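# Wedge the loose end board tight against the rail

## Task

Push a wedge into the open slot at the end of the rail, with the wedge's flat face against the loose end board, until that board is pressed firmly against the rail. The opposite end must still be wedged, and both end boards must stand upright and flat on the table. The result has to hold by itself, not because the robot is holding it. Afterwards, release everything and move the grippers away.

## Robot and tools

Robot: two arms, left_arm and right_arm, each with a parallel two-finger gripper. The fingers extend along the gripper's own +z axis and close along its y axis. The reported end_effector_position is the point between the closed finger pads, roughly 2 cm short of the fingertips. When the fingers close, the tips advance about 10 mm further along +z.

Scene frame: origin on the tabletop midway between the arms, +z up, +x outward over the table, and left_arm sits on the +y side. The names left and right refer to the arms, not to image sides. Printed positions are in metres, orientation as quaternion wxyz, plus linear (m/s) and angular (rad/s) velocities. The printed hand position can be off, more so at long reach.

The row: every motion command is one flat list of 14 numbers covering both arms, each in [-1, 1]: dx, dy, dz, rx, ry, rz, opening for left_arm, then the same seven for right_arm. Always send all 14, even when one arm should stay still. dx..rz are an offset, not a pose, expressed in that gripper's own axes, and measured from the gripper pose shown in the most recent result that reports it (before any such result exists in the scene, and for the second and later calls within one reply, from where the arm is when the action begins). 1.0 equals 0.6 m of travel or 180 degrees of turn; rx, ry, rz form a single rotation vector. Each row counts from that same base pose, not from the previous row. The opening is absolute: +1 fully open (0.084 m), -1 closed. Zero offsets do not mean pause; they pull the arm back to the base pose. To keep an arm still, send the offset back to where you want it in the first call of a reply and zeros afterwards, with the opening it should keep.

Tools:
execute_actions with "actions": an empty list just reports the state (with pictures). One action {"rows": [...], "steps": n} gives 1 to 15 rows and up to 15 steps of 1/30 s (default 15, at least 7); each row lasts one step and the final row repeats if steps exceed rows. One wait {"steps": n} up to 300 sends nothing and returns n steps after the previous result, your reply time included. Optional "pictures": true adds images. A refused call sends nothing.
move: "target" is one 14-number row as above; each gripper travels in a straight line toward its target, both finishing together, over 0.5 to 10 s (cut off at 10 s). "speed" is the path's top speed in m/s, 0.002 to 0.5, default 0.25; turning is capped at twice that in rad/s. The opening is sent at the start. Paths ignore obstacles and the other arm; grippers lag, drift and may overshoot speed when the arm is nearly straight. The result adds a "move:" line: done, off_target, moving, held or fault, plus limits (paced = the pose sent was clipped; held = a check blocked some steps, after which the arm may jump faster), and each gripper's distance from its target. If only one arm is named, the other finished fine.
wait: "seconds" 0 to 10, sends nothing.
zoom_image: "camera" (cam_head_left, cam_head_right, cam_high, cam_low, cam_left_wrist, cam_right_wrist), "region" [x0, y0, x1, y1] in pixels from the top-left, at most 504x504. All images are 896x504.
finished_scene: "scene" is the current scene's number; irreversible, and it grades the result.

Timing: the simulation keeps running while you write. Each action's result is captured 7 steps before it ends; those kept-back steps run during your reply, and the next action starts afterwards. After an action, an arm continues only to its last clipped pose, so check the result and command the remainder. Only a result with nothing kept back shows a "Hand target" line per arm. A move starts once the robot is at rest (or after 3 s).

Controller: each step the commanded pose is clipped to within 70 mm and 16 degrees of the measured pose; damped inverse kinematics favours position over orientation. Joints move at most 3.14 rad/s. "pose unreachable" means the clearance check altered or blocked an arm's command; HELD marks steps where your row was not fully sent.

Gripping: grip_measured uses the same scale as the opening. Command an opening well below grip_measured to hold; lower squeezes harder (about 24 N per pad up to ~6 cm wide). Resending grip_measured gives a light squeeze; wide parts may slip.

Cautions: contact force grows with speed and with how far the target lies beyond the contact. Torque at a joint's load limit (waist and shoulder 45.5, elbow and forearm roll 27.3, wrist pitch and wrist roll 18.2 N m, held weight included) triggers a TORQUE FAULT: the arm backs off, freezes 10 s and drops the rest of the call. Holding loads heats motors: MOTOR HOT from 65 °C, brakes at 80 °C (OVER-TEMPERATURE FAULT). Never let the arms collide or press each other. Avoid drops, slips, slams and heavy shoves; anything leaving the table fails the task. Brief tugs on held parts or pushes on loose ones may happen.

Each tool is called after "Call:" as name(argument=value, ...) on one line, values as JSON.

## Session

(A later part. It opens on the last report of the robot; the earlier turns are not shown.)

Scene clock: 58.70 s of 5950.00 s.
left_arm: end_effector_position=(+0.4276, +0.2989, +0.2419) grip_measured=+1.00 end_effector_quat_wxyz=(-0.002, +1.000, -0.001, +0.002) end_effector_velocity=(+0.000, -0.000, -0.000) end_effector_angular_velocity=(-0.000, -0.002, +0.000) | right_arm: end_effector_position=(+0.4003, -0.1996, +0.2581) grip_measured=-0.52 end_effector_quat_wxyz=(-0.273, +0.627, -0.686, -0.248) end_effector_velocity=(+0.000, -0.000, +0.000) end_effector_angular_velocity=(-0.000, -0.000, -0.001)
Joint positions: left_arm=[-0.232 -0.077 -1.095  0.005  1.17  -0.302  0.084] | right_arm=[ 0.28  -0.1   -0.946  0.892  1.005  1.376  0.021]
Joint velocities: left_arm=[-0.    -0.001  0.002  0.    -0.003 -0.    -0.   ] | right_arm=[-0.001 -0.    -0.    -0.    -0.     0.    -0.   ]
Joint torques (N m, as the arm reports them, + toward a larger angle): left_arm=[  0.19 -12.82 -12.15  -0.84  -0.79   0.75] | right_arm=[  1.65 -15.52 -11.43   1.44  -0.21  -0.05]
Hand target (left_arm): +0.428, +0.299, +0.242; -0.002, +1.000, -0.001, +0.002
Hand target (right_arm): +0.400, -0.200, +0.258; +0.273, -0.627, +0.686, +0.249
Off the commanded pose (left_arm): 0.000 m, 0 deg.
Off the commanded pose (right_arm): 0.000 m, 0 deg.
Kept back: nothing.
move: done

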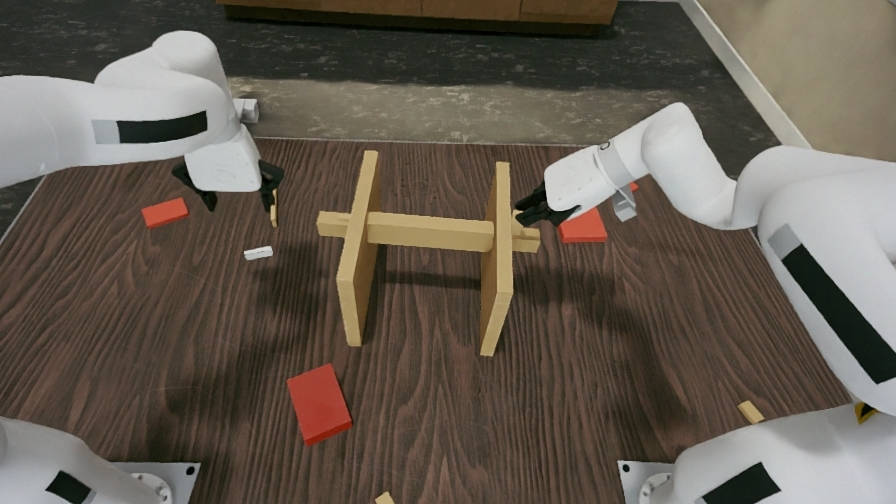

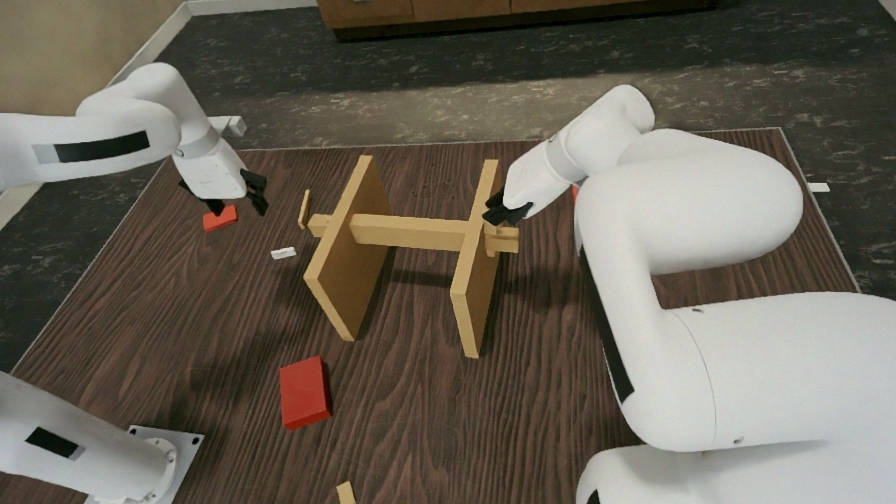

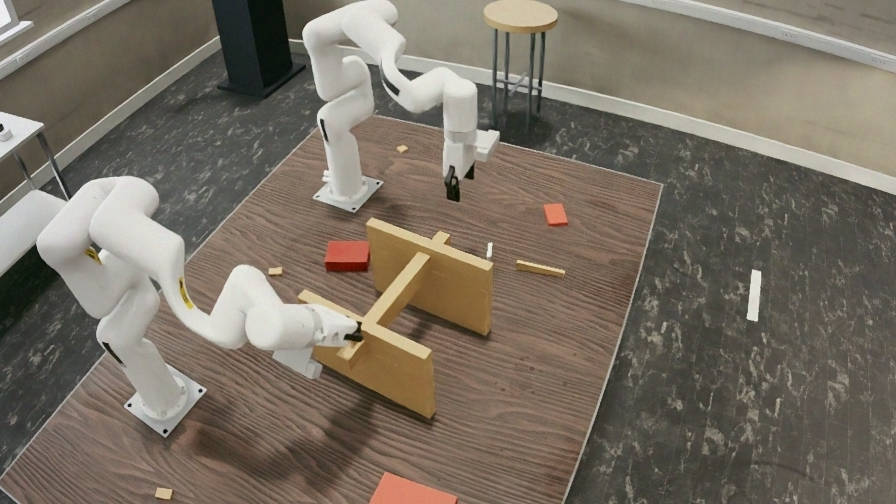

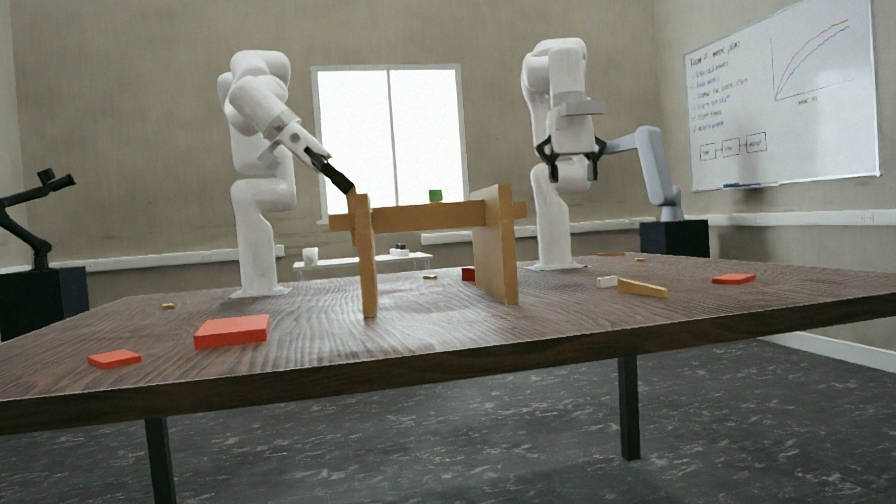

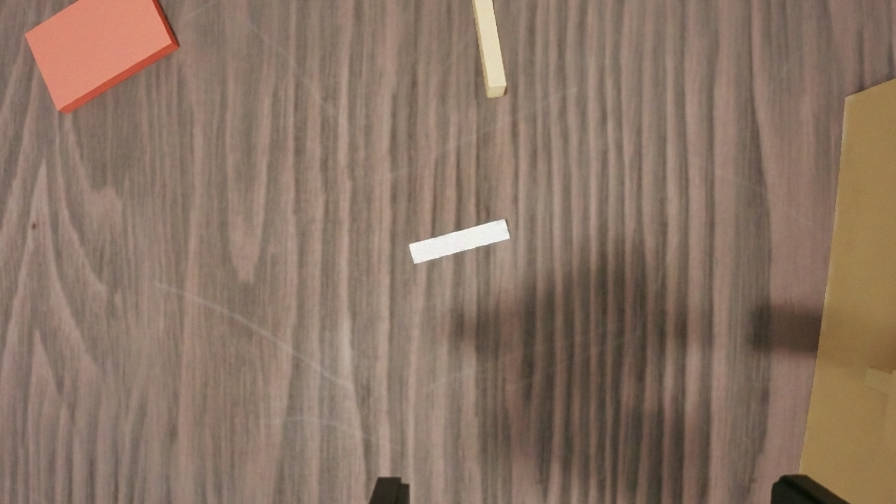

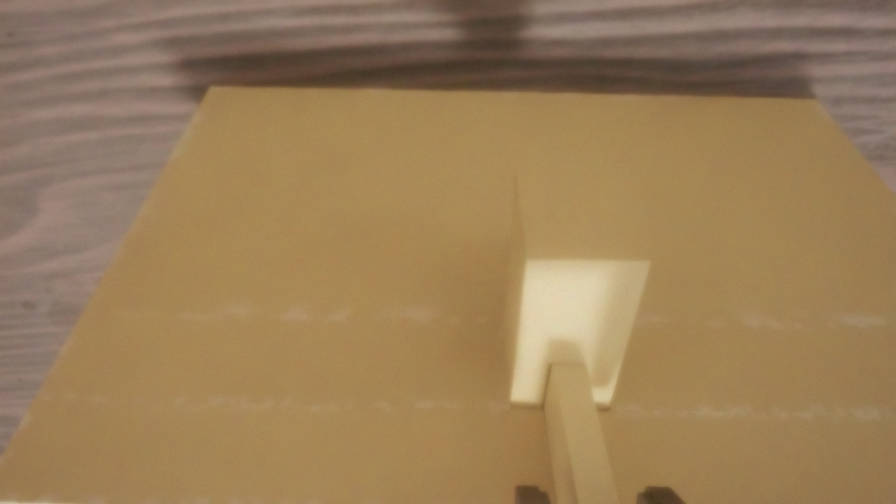

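Call:
move(target=[0,0,0,0,0,0,1,0,0,-0.07,0,0,0,-0.5], speed=0.12)

Call:
move(target=[0,0,0,0,0,0,1,-0.0475,0,0.0468,0,0.242,0,-1], speed=0.3)

Call:
zoom_image(camera="cam_low", region=[300, 130, 400, 270])

Call:
zoom_image(camera="cam_head_left", region=[470, 160, 570, 260])

Scene clock: 60.83 s of 5950.00 s.
left_arm: end_effector_position=(+0.4276, +0.2989, +0.2419) grip_measured=+1.00 end_effector_quat_wxyz=(-0.002, +1.000, -0.001, +0.002) end_effector_velocity=(+0.001, -0.000, +0.000) end_effector_angular_velocity=(-0.001, -0.003, -0.000) | right_arm: end_effector_position=(+0.3975, -0.2281, +0.2882) grip_measured=-0.52 end_effector_quat_wxyz=(-0.273, +0.627, -0.686, -0.249) end_effector_velocity=(-0.000, -0.000, +0.000) end_effector_angular_velocity=(+0.000, +0.002, +0.001)
Joint positions: left_arm=[-0.232 -0.077 -1.095  0.005  1.17  -0.302  0.084] | right_arm=[ 0.199 -0.153 -0.977  0.844  1.114  1.396  0.021]
Joint velocities: left_arm=[-0.    -0.    -0.001 -0.    -0.002  0.    -0.   ] | right_arm=[-0.002  0.    -0.001 -0.001  0.003  0.     0.   ]
Joint torques (N m, as the arm reports them, + toward a larger angle): left_arm=[ -0.62 -12.69 -12.22  -0.81  -0.63   0.96] | right_arm=[  1.96 -14.99 -11.72   1.84  -0.33   0.05]
Hand target (left_arm): +0.428, +0.299, +0.242; -0.002, +1.000, -0.001, +0.002
Hand target (right_arm): +0.398, -0.228, +0.289; +0.273, -0.627, +0.686, +0.248
Off the commanded pose (left_arm): 0.000 m, 0 deg.
Off the commanded pose (right_arm): 0.001 m, 0 deg.
Kept back: nothing.
move: done

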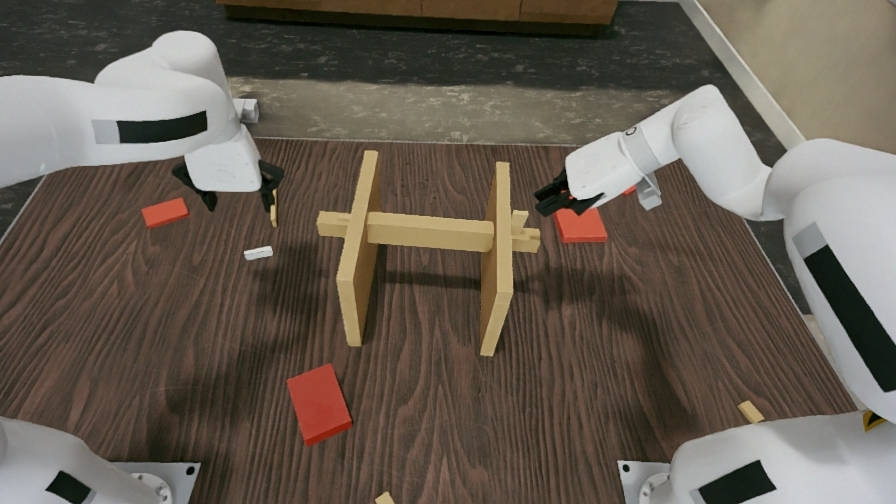

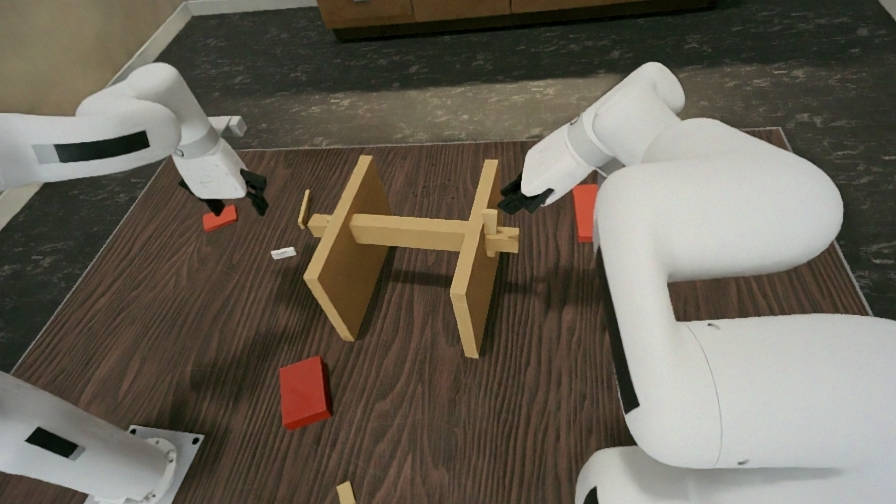

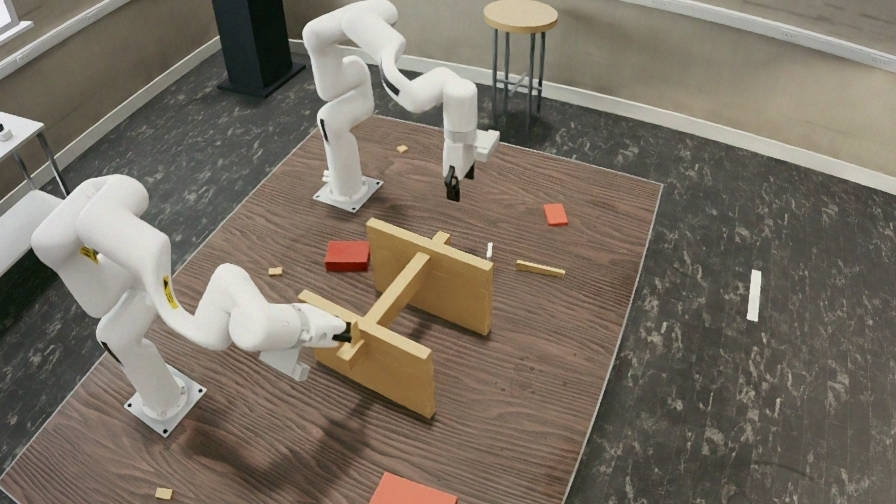

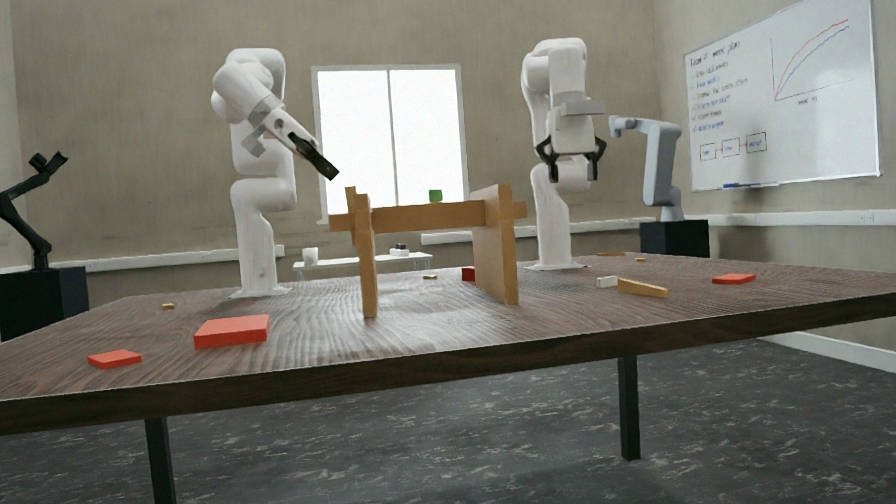

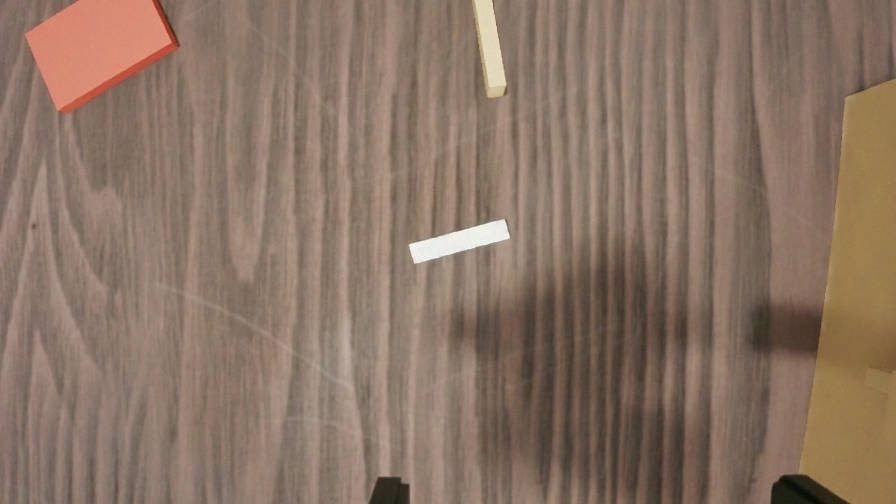

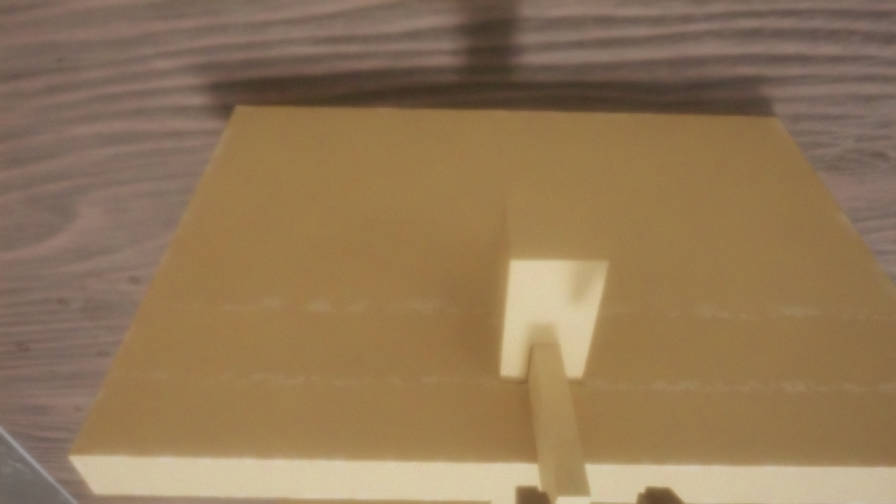

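Scene clock: 62.53 s of 5950.00 s.
left_arm: end_effector_position=(+0.4276, +0.2989, +0.2419) grip_measured=+1.00 end_effector_quat_wxyz=(-0.002, +1.000, -0.001, +0.002) end_effector_velocity=(-0.000, -0.000, -0.000) end_effector_angular_velocity=(+0.000, +0.000, -0.001) | right_arm: end_effector_position=(+0.4012, -0.1887, +0.2875) grip_measured=-1.00 end_effector_quat_wxyz=(+0.002, +0.675, -0.738, +0.001) end_effector_velocity=(+0.000, +0.001, +0.001) end_effector_angular_velocity=(-0.003, -0.001, +0.001)
Joint positions: left_arm=[-0.232 -0.077 -1.095  0.005  1.17  -0.302  0.084] | right_arm=[ 0.571  0.08  -1.408 -0.002  1.331  2.154  0.   ]
Joint velocities: left_arm=[-0.001 -0.     0.     0.     0.    -0.     0.   ] | right_arm=[ 0.002  0.002 -0.005 -0.003  0.004  0.002  0.   ]
Joint torques (N m, as the arm reports them, + toward a larger angle): left_arm=[  0.48 -12.76 -11.91  -0.68  -0.81   1.14] | right_arm=[  1.86 -18.69 -11.53   0.59  -0.84  -0.03]
Hand target (left_arm): +0.428, +0.299, +0.242; -0.002, +1.000, -0.001, +0.002
Hand target (right_arm): +0.401, -0.188, +0.287; -0.002, -0.675, +0.738, -0.001
Off the commanded pose (left_arm): 0.000 m, 0 deg.
Off the commanded pose (right_arm): 0.000 m, 0 deg.
Kept back: nothing.
move: done

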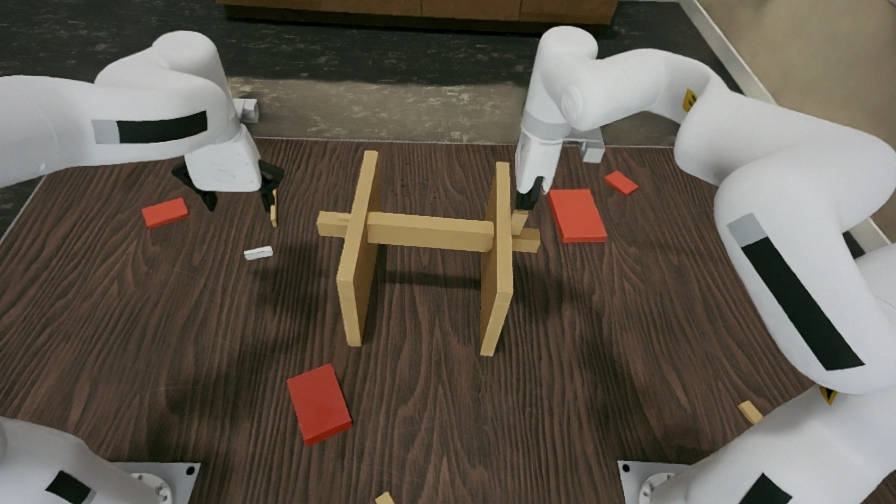

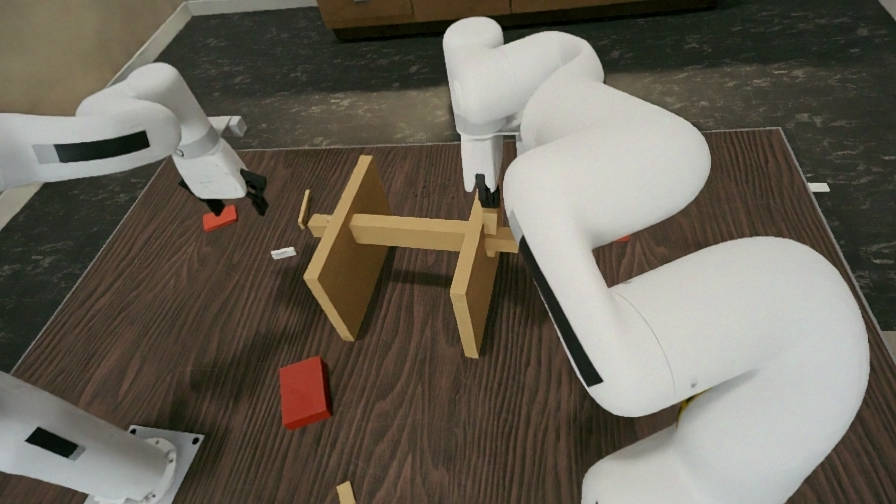

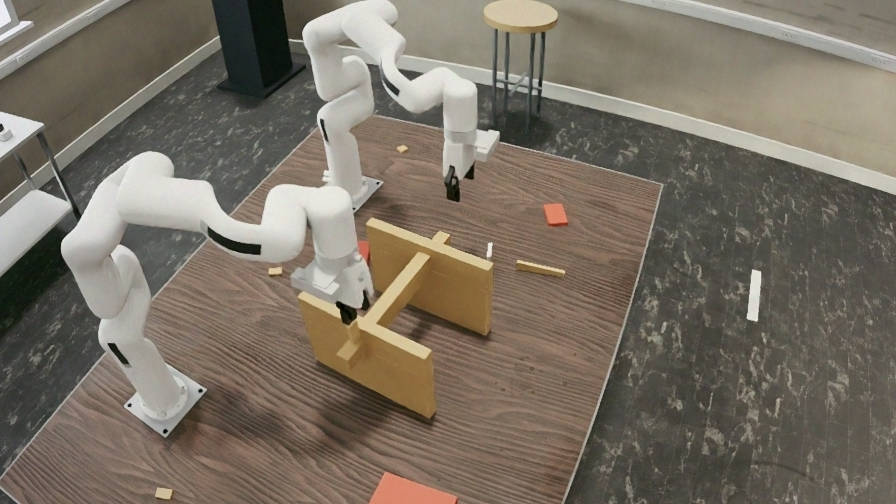

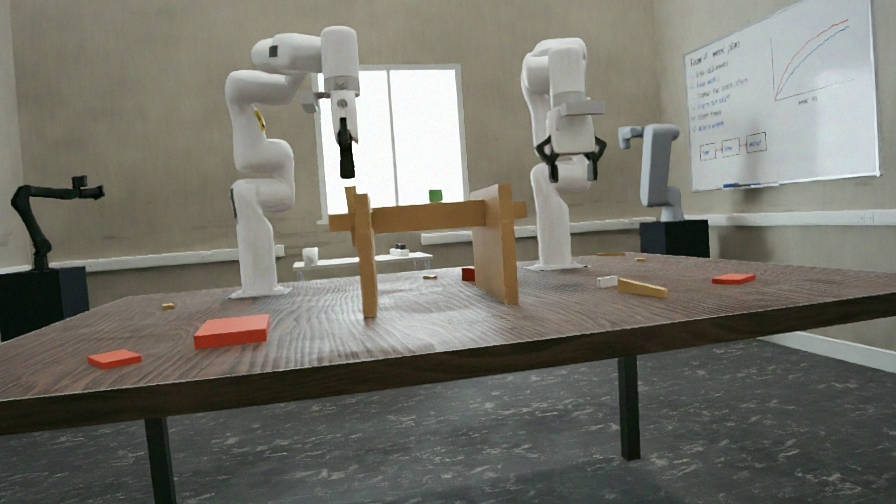

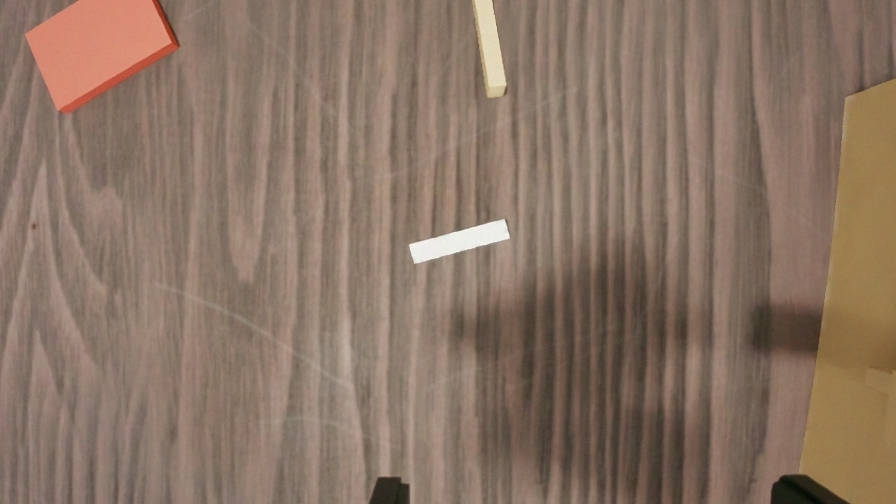

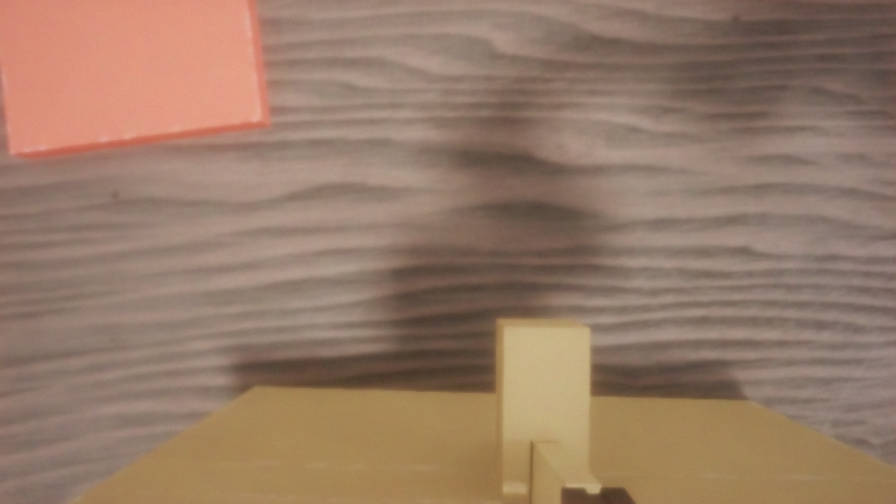

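Region (300, 130, 400, 270) of cam_low's 896x504 image, scaled by 3.600, with more detail than that image has; it fills the left 360 columns of this view, and the rest is white.

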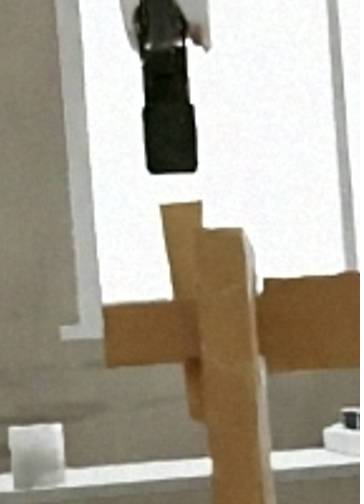

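Region (470, 160, 570, 260) of cam_head_left's 896x504 image, scaled by 5.040, with more detail than that image has.

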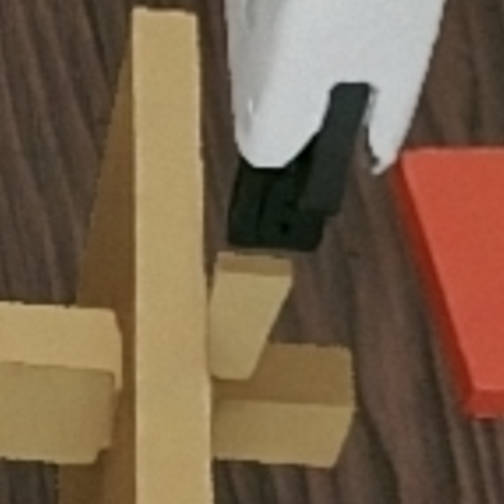

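Call:
move(target=[0,0,0,0,0,0,1,0.005,0,0.024,0,0,0,-1], speed=0.08)

Call:
move(target=[0,0,0,0,0,0,1,0,0,0.035,0,0,0,-1], speed=0.015)

Call:
zoom_image(camera="cam_low", region=[300, 130, 400, 270])

Call:
zoom_image(camera="cam_head_left", region=[470, 170, 570, 270])

Scene clock: 63.97 s of 5950.00 s.
left_arm: end_effector_position=(+0.4276, +0.2989, +0.2419) grip_measured=+1.00 end_effector_quat_wxyz=(-0.002, +1.000, -0.001, +0.002) end_effector_velocity=(+0.000, -0.000, +0.000) end_effector_angular_velocity=(-0.000, -0.001, -0.000) | right_arm: end_effector_position=(+0.4009, -0.1917, +0.2733) grip_measured=-1.00 end_effector_quat_wxyz=(+0.002, +0.675, -0.738, +0.001) end_effector_velocity=(+0.001, +0.000, +0.001) end_effector_angular_velocity=(+0.003, -0.006, -0.000)
Joint positions: left_arm=[-0.232 -0.077 -1.095  0.005  1.17  -0.302  0.084] | right_arm=[ 0.566  0.076 -1.363 -0.002  1.29   2.149  0.   ]
Joint velocities: left_arm=[-0. -0.  0.  0. -0.  0. -0.] | right_arm=[-0.001 -0.002  0.001 -0.    -0.005 -0.     0.   ]
Joint torques (N m, as the arm reports them, + toward a larger angle): left_arm=[ -0.07 -12.46 -12.13  -0.44  -0.96   1.1 ] | right_arm=[  1.99 -18.68 -11.62   0.7   -0.75  -0.06]
Hand target (left_arm): +0.428, +0.299, +0.242; -0.002, +1.000, -0.001, +0.002
Hand target (right_arm): +0.401, -0.192, +0.273; -0.002, -0.675, +0.738, -0.001
Off the commanded pose (left_arm): 0.000 m, 0 deg.
Off the commanded pose (right_arm): 0.000 m, 0 deg.
Kept back: nothing.
move: done

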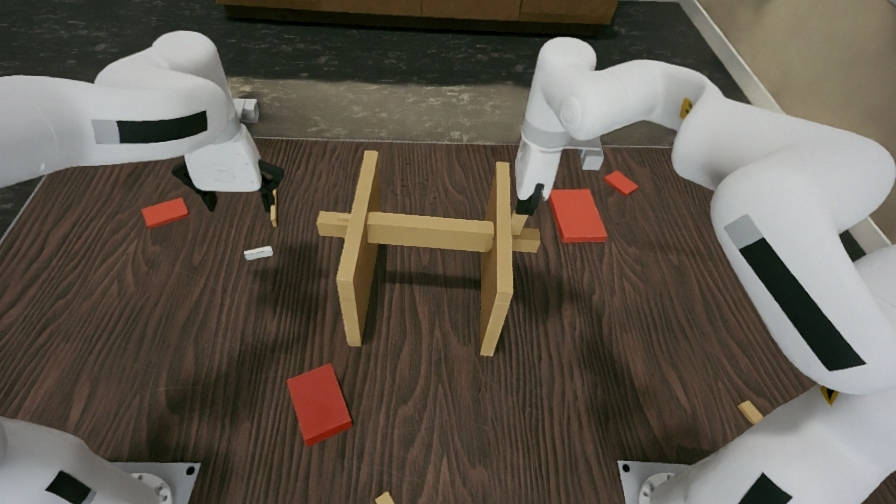

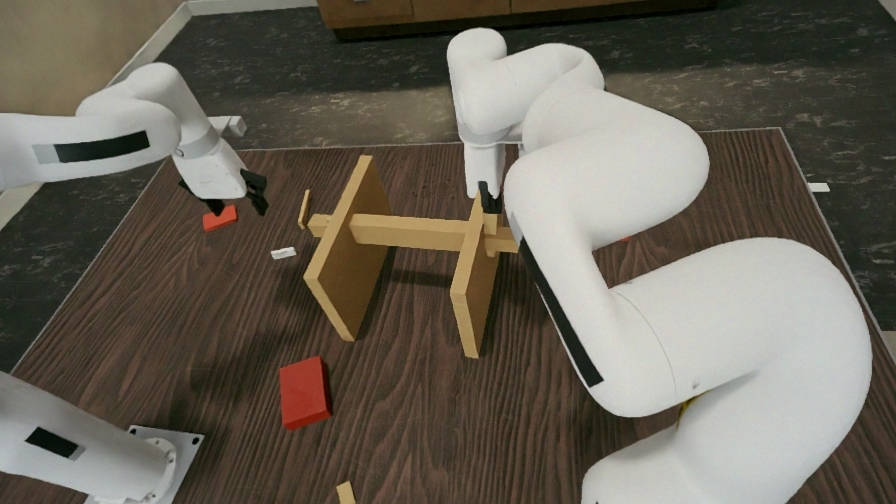

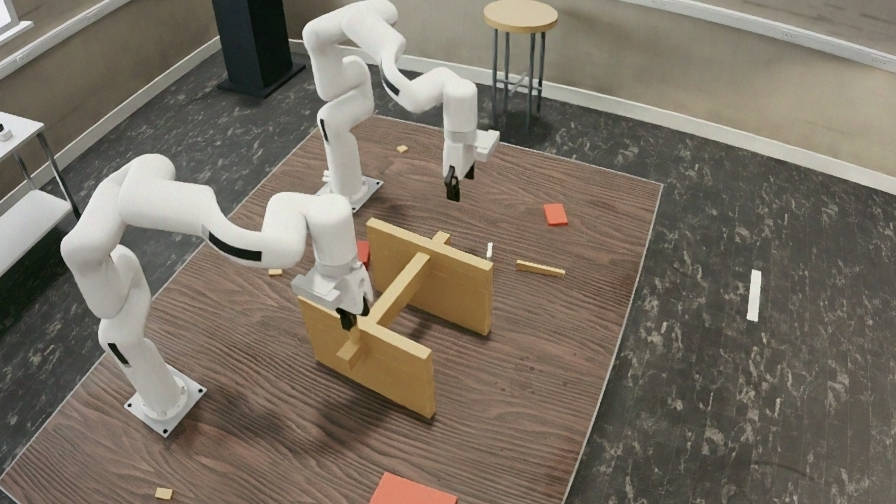

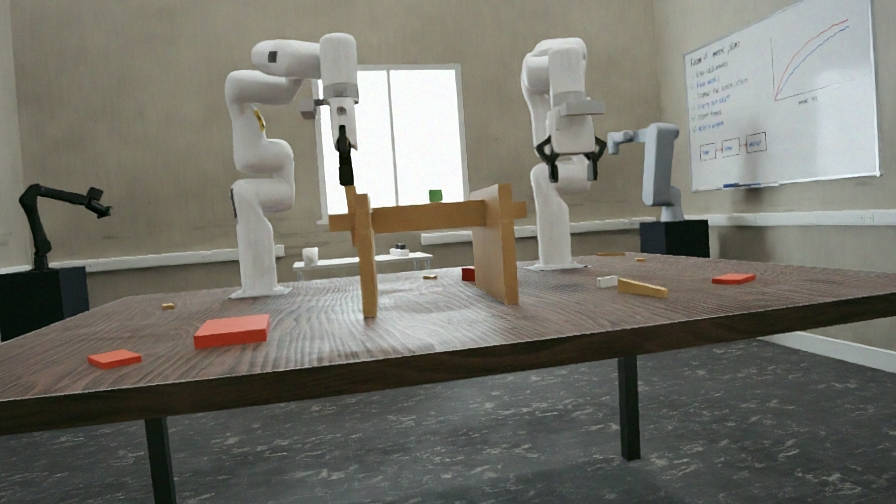

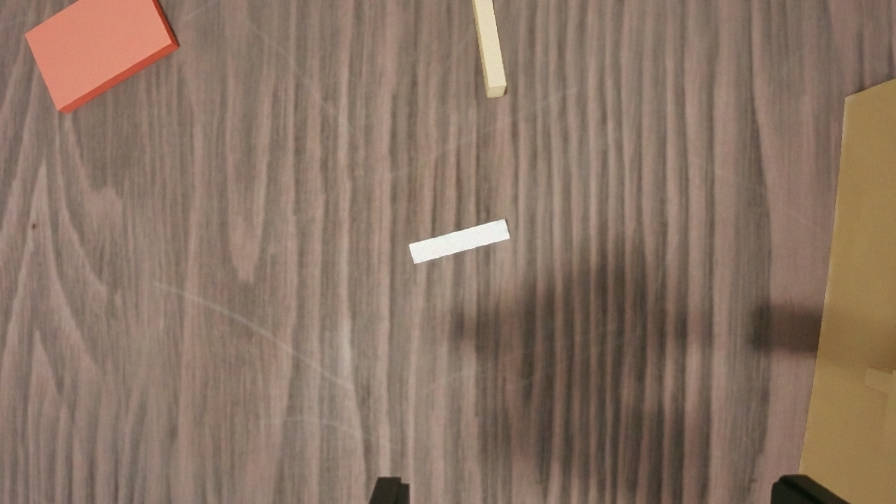

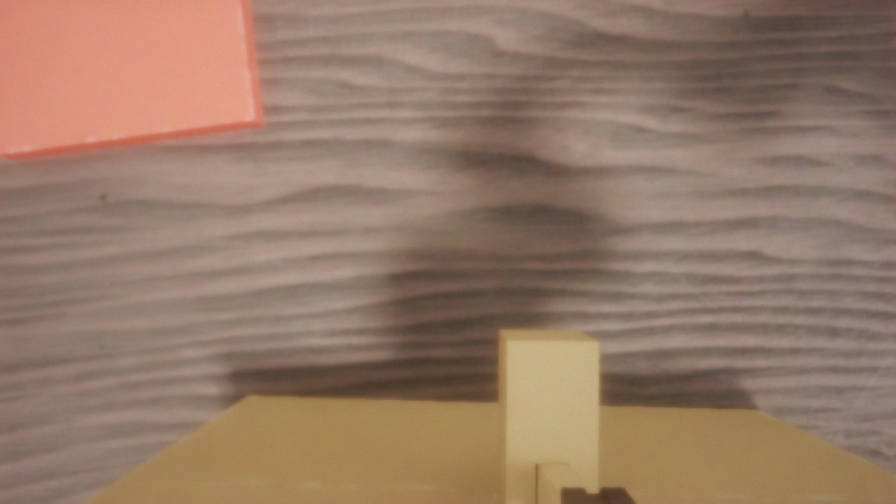

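Scene clock: 65.60 s of 5950.00 s.
left_arm: end_effector_position=(+0.4276, +0.2989, +0.2419) grip_measured=+1.00 end_effector_quat_wxyz=(-0.002, +1.000, -0.001, +0.002) end_effector_velocity=(-0.000, -0.000, -0.001) end_effector_angular_velocity=(+0.000, +0.001, -0.001) | right_arm: end_effector_position=(+0.4009, -0.1917, +0.2523) grip_measured=-1.00 end_effector_quat_wxyz=(+0.002, +0.675, -0.738, +0.001) end_effector_velocity=(-0.000, +0.000, -0.000) end_effector_angular_velocity=(-0.000, -0.000, +0.001)
Joint positions: left_arm=[-0.232 -0.077 -1.095  0.005  1.17  -0.302  0.084] | right_arm=[ 0.566  0.083 -1.311 -0.002  1.231  2.149  0.   ]
Joint velocities: left_arm=[-0.     0.001  0.001  0.    -0.     0.001  0.   ] | right_arm=[ 0.     0.     0.001 -0.    -0.001 -0.     0.   ]
Joint torques (N m, as the arm reports them, + toward a larger angle): left_arm=[  0.12 -12.55 -12.06  -0.85  -0.96   0.84] | right_arm=[  1.44 -17.32 -10.4    0.48  -0.35   0.01]
Hand target (left_arm): +0.428, +0.299, +0.242; -0.002, +1.000, -0.001, +0.002
Hand target (right_arm): +0.401, -0.192, +0.252; -0.002, -0.675, +0.738, -0.001
Off the commanded pose (left_arm): 0.000 m, 0 deg.
Off the commanded pose (right_arm): 0.000 m, 0 deg.
Kept back: nothing.
move: done

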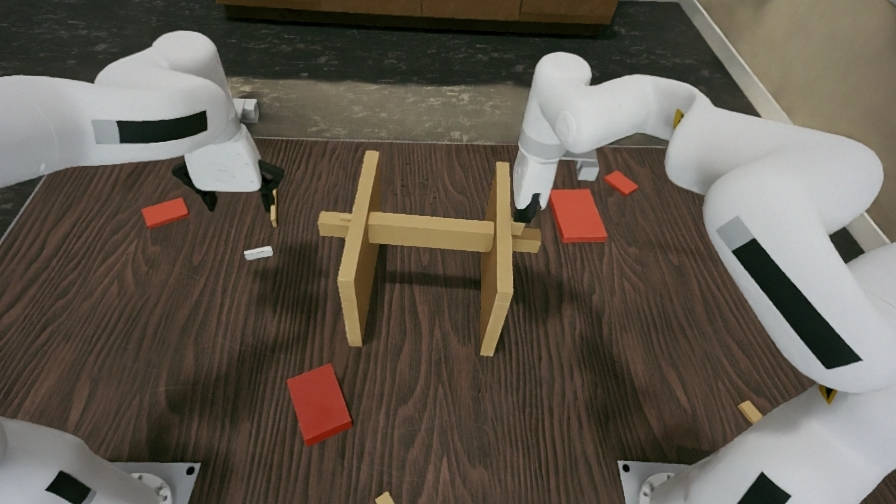

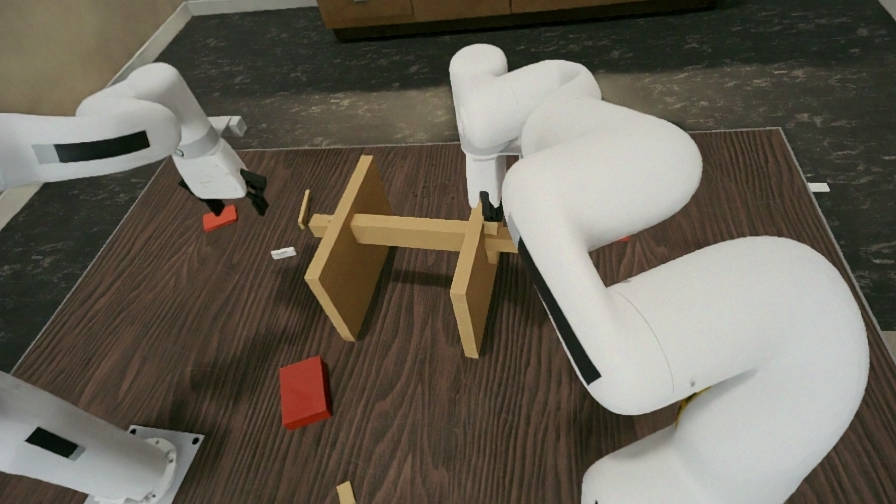

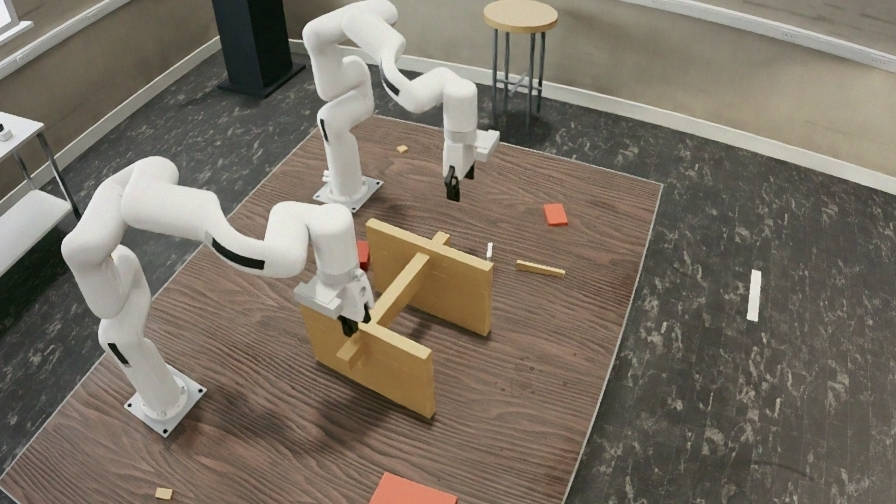

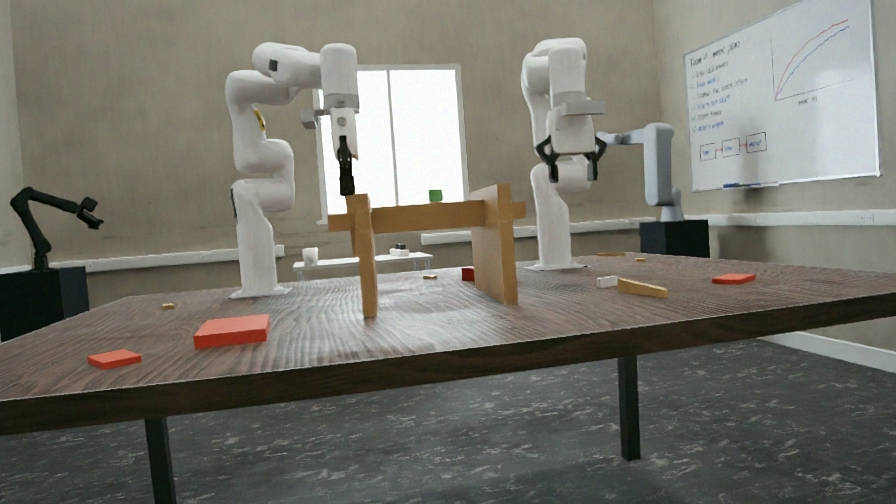

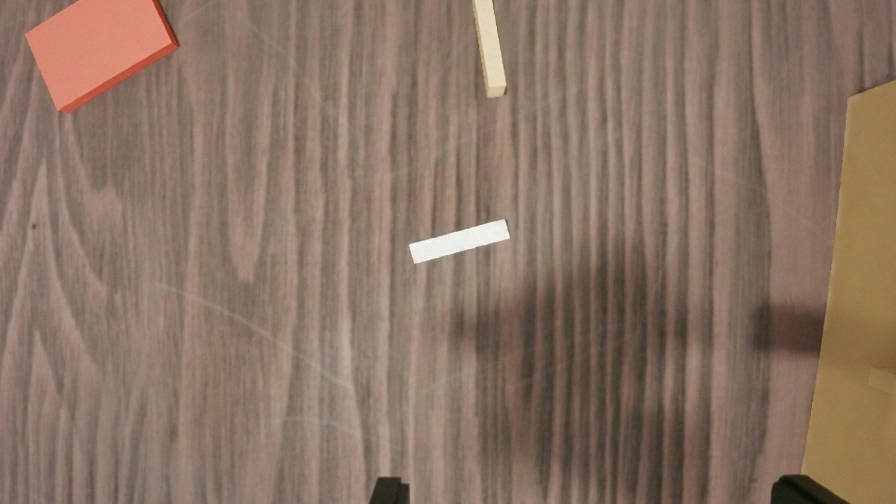

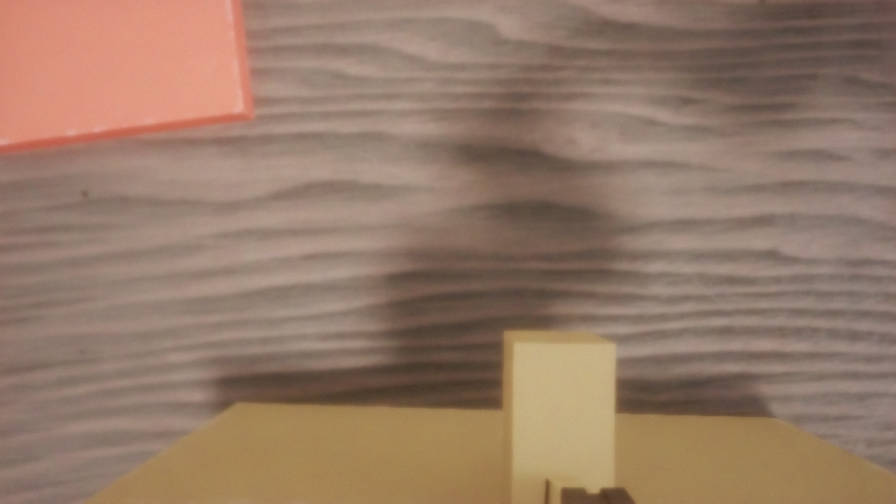

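Region (300, 130, 400, 270) of cam_low's 896x504 image, scaled by 3.600, with more detail than that image has; it fills the left 360 columns of this view, and the rest is white.

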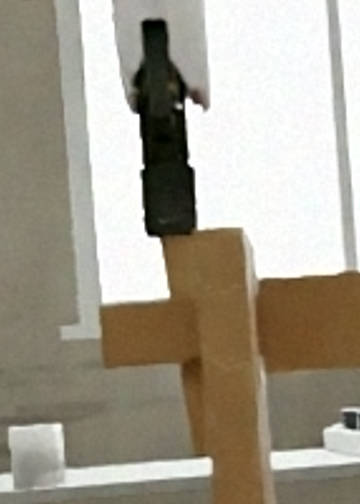

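Region (470, 170, 570, 270) of cam_head_left's 896x504 image, scaled by 5.040, with more detail than that image has.

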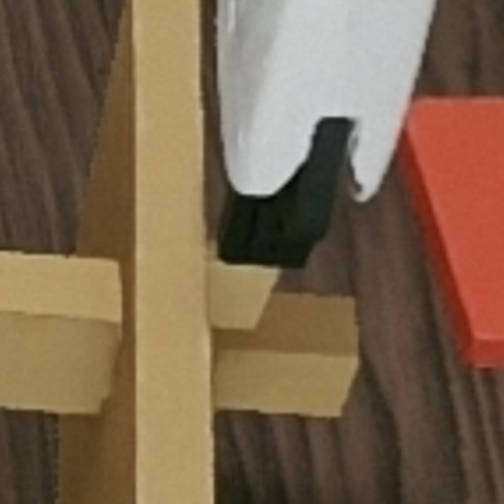

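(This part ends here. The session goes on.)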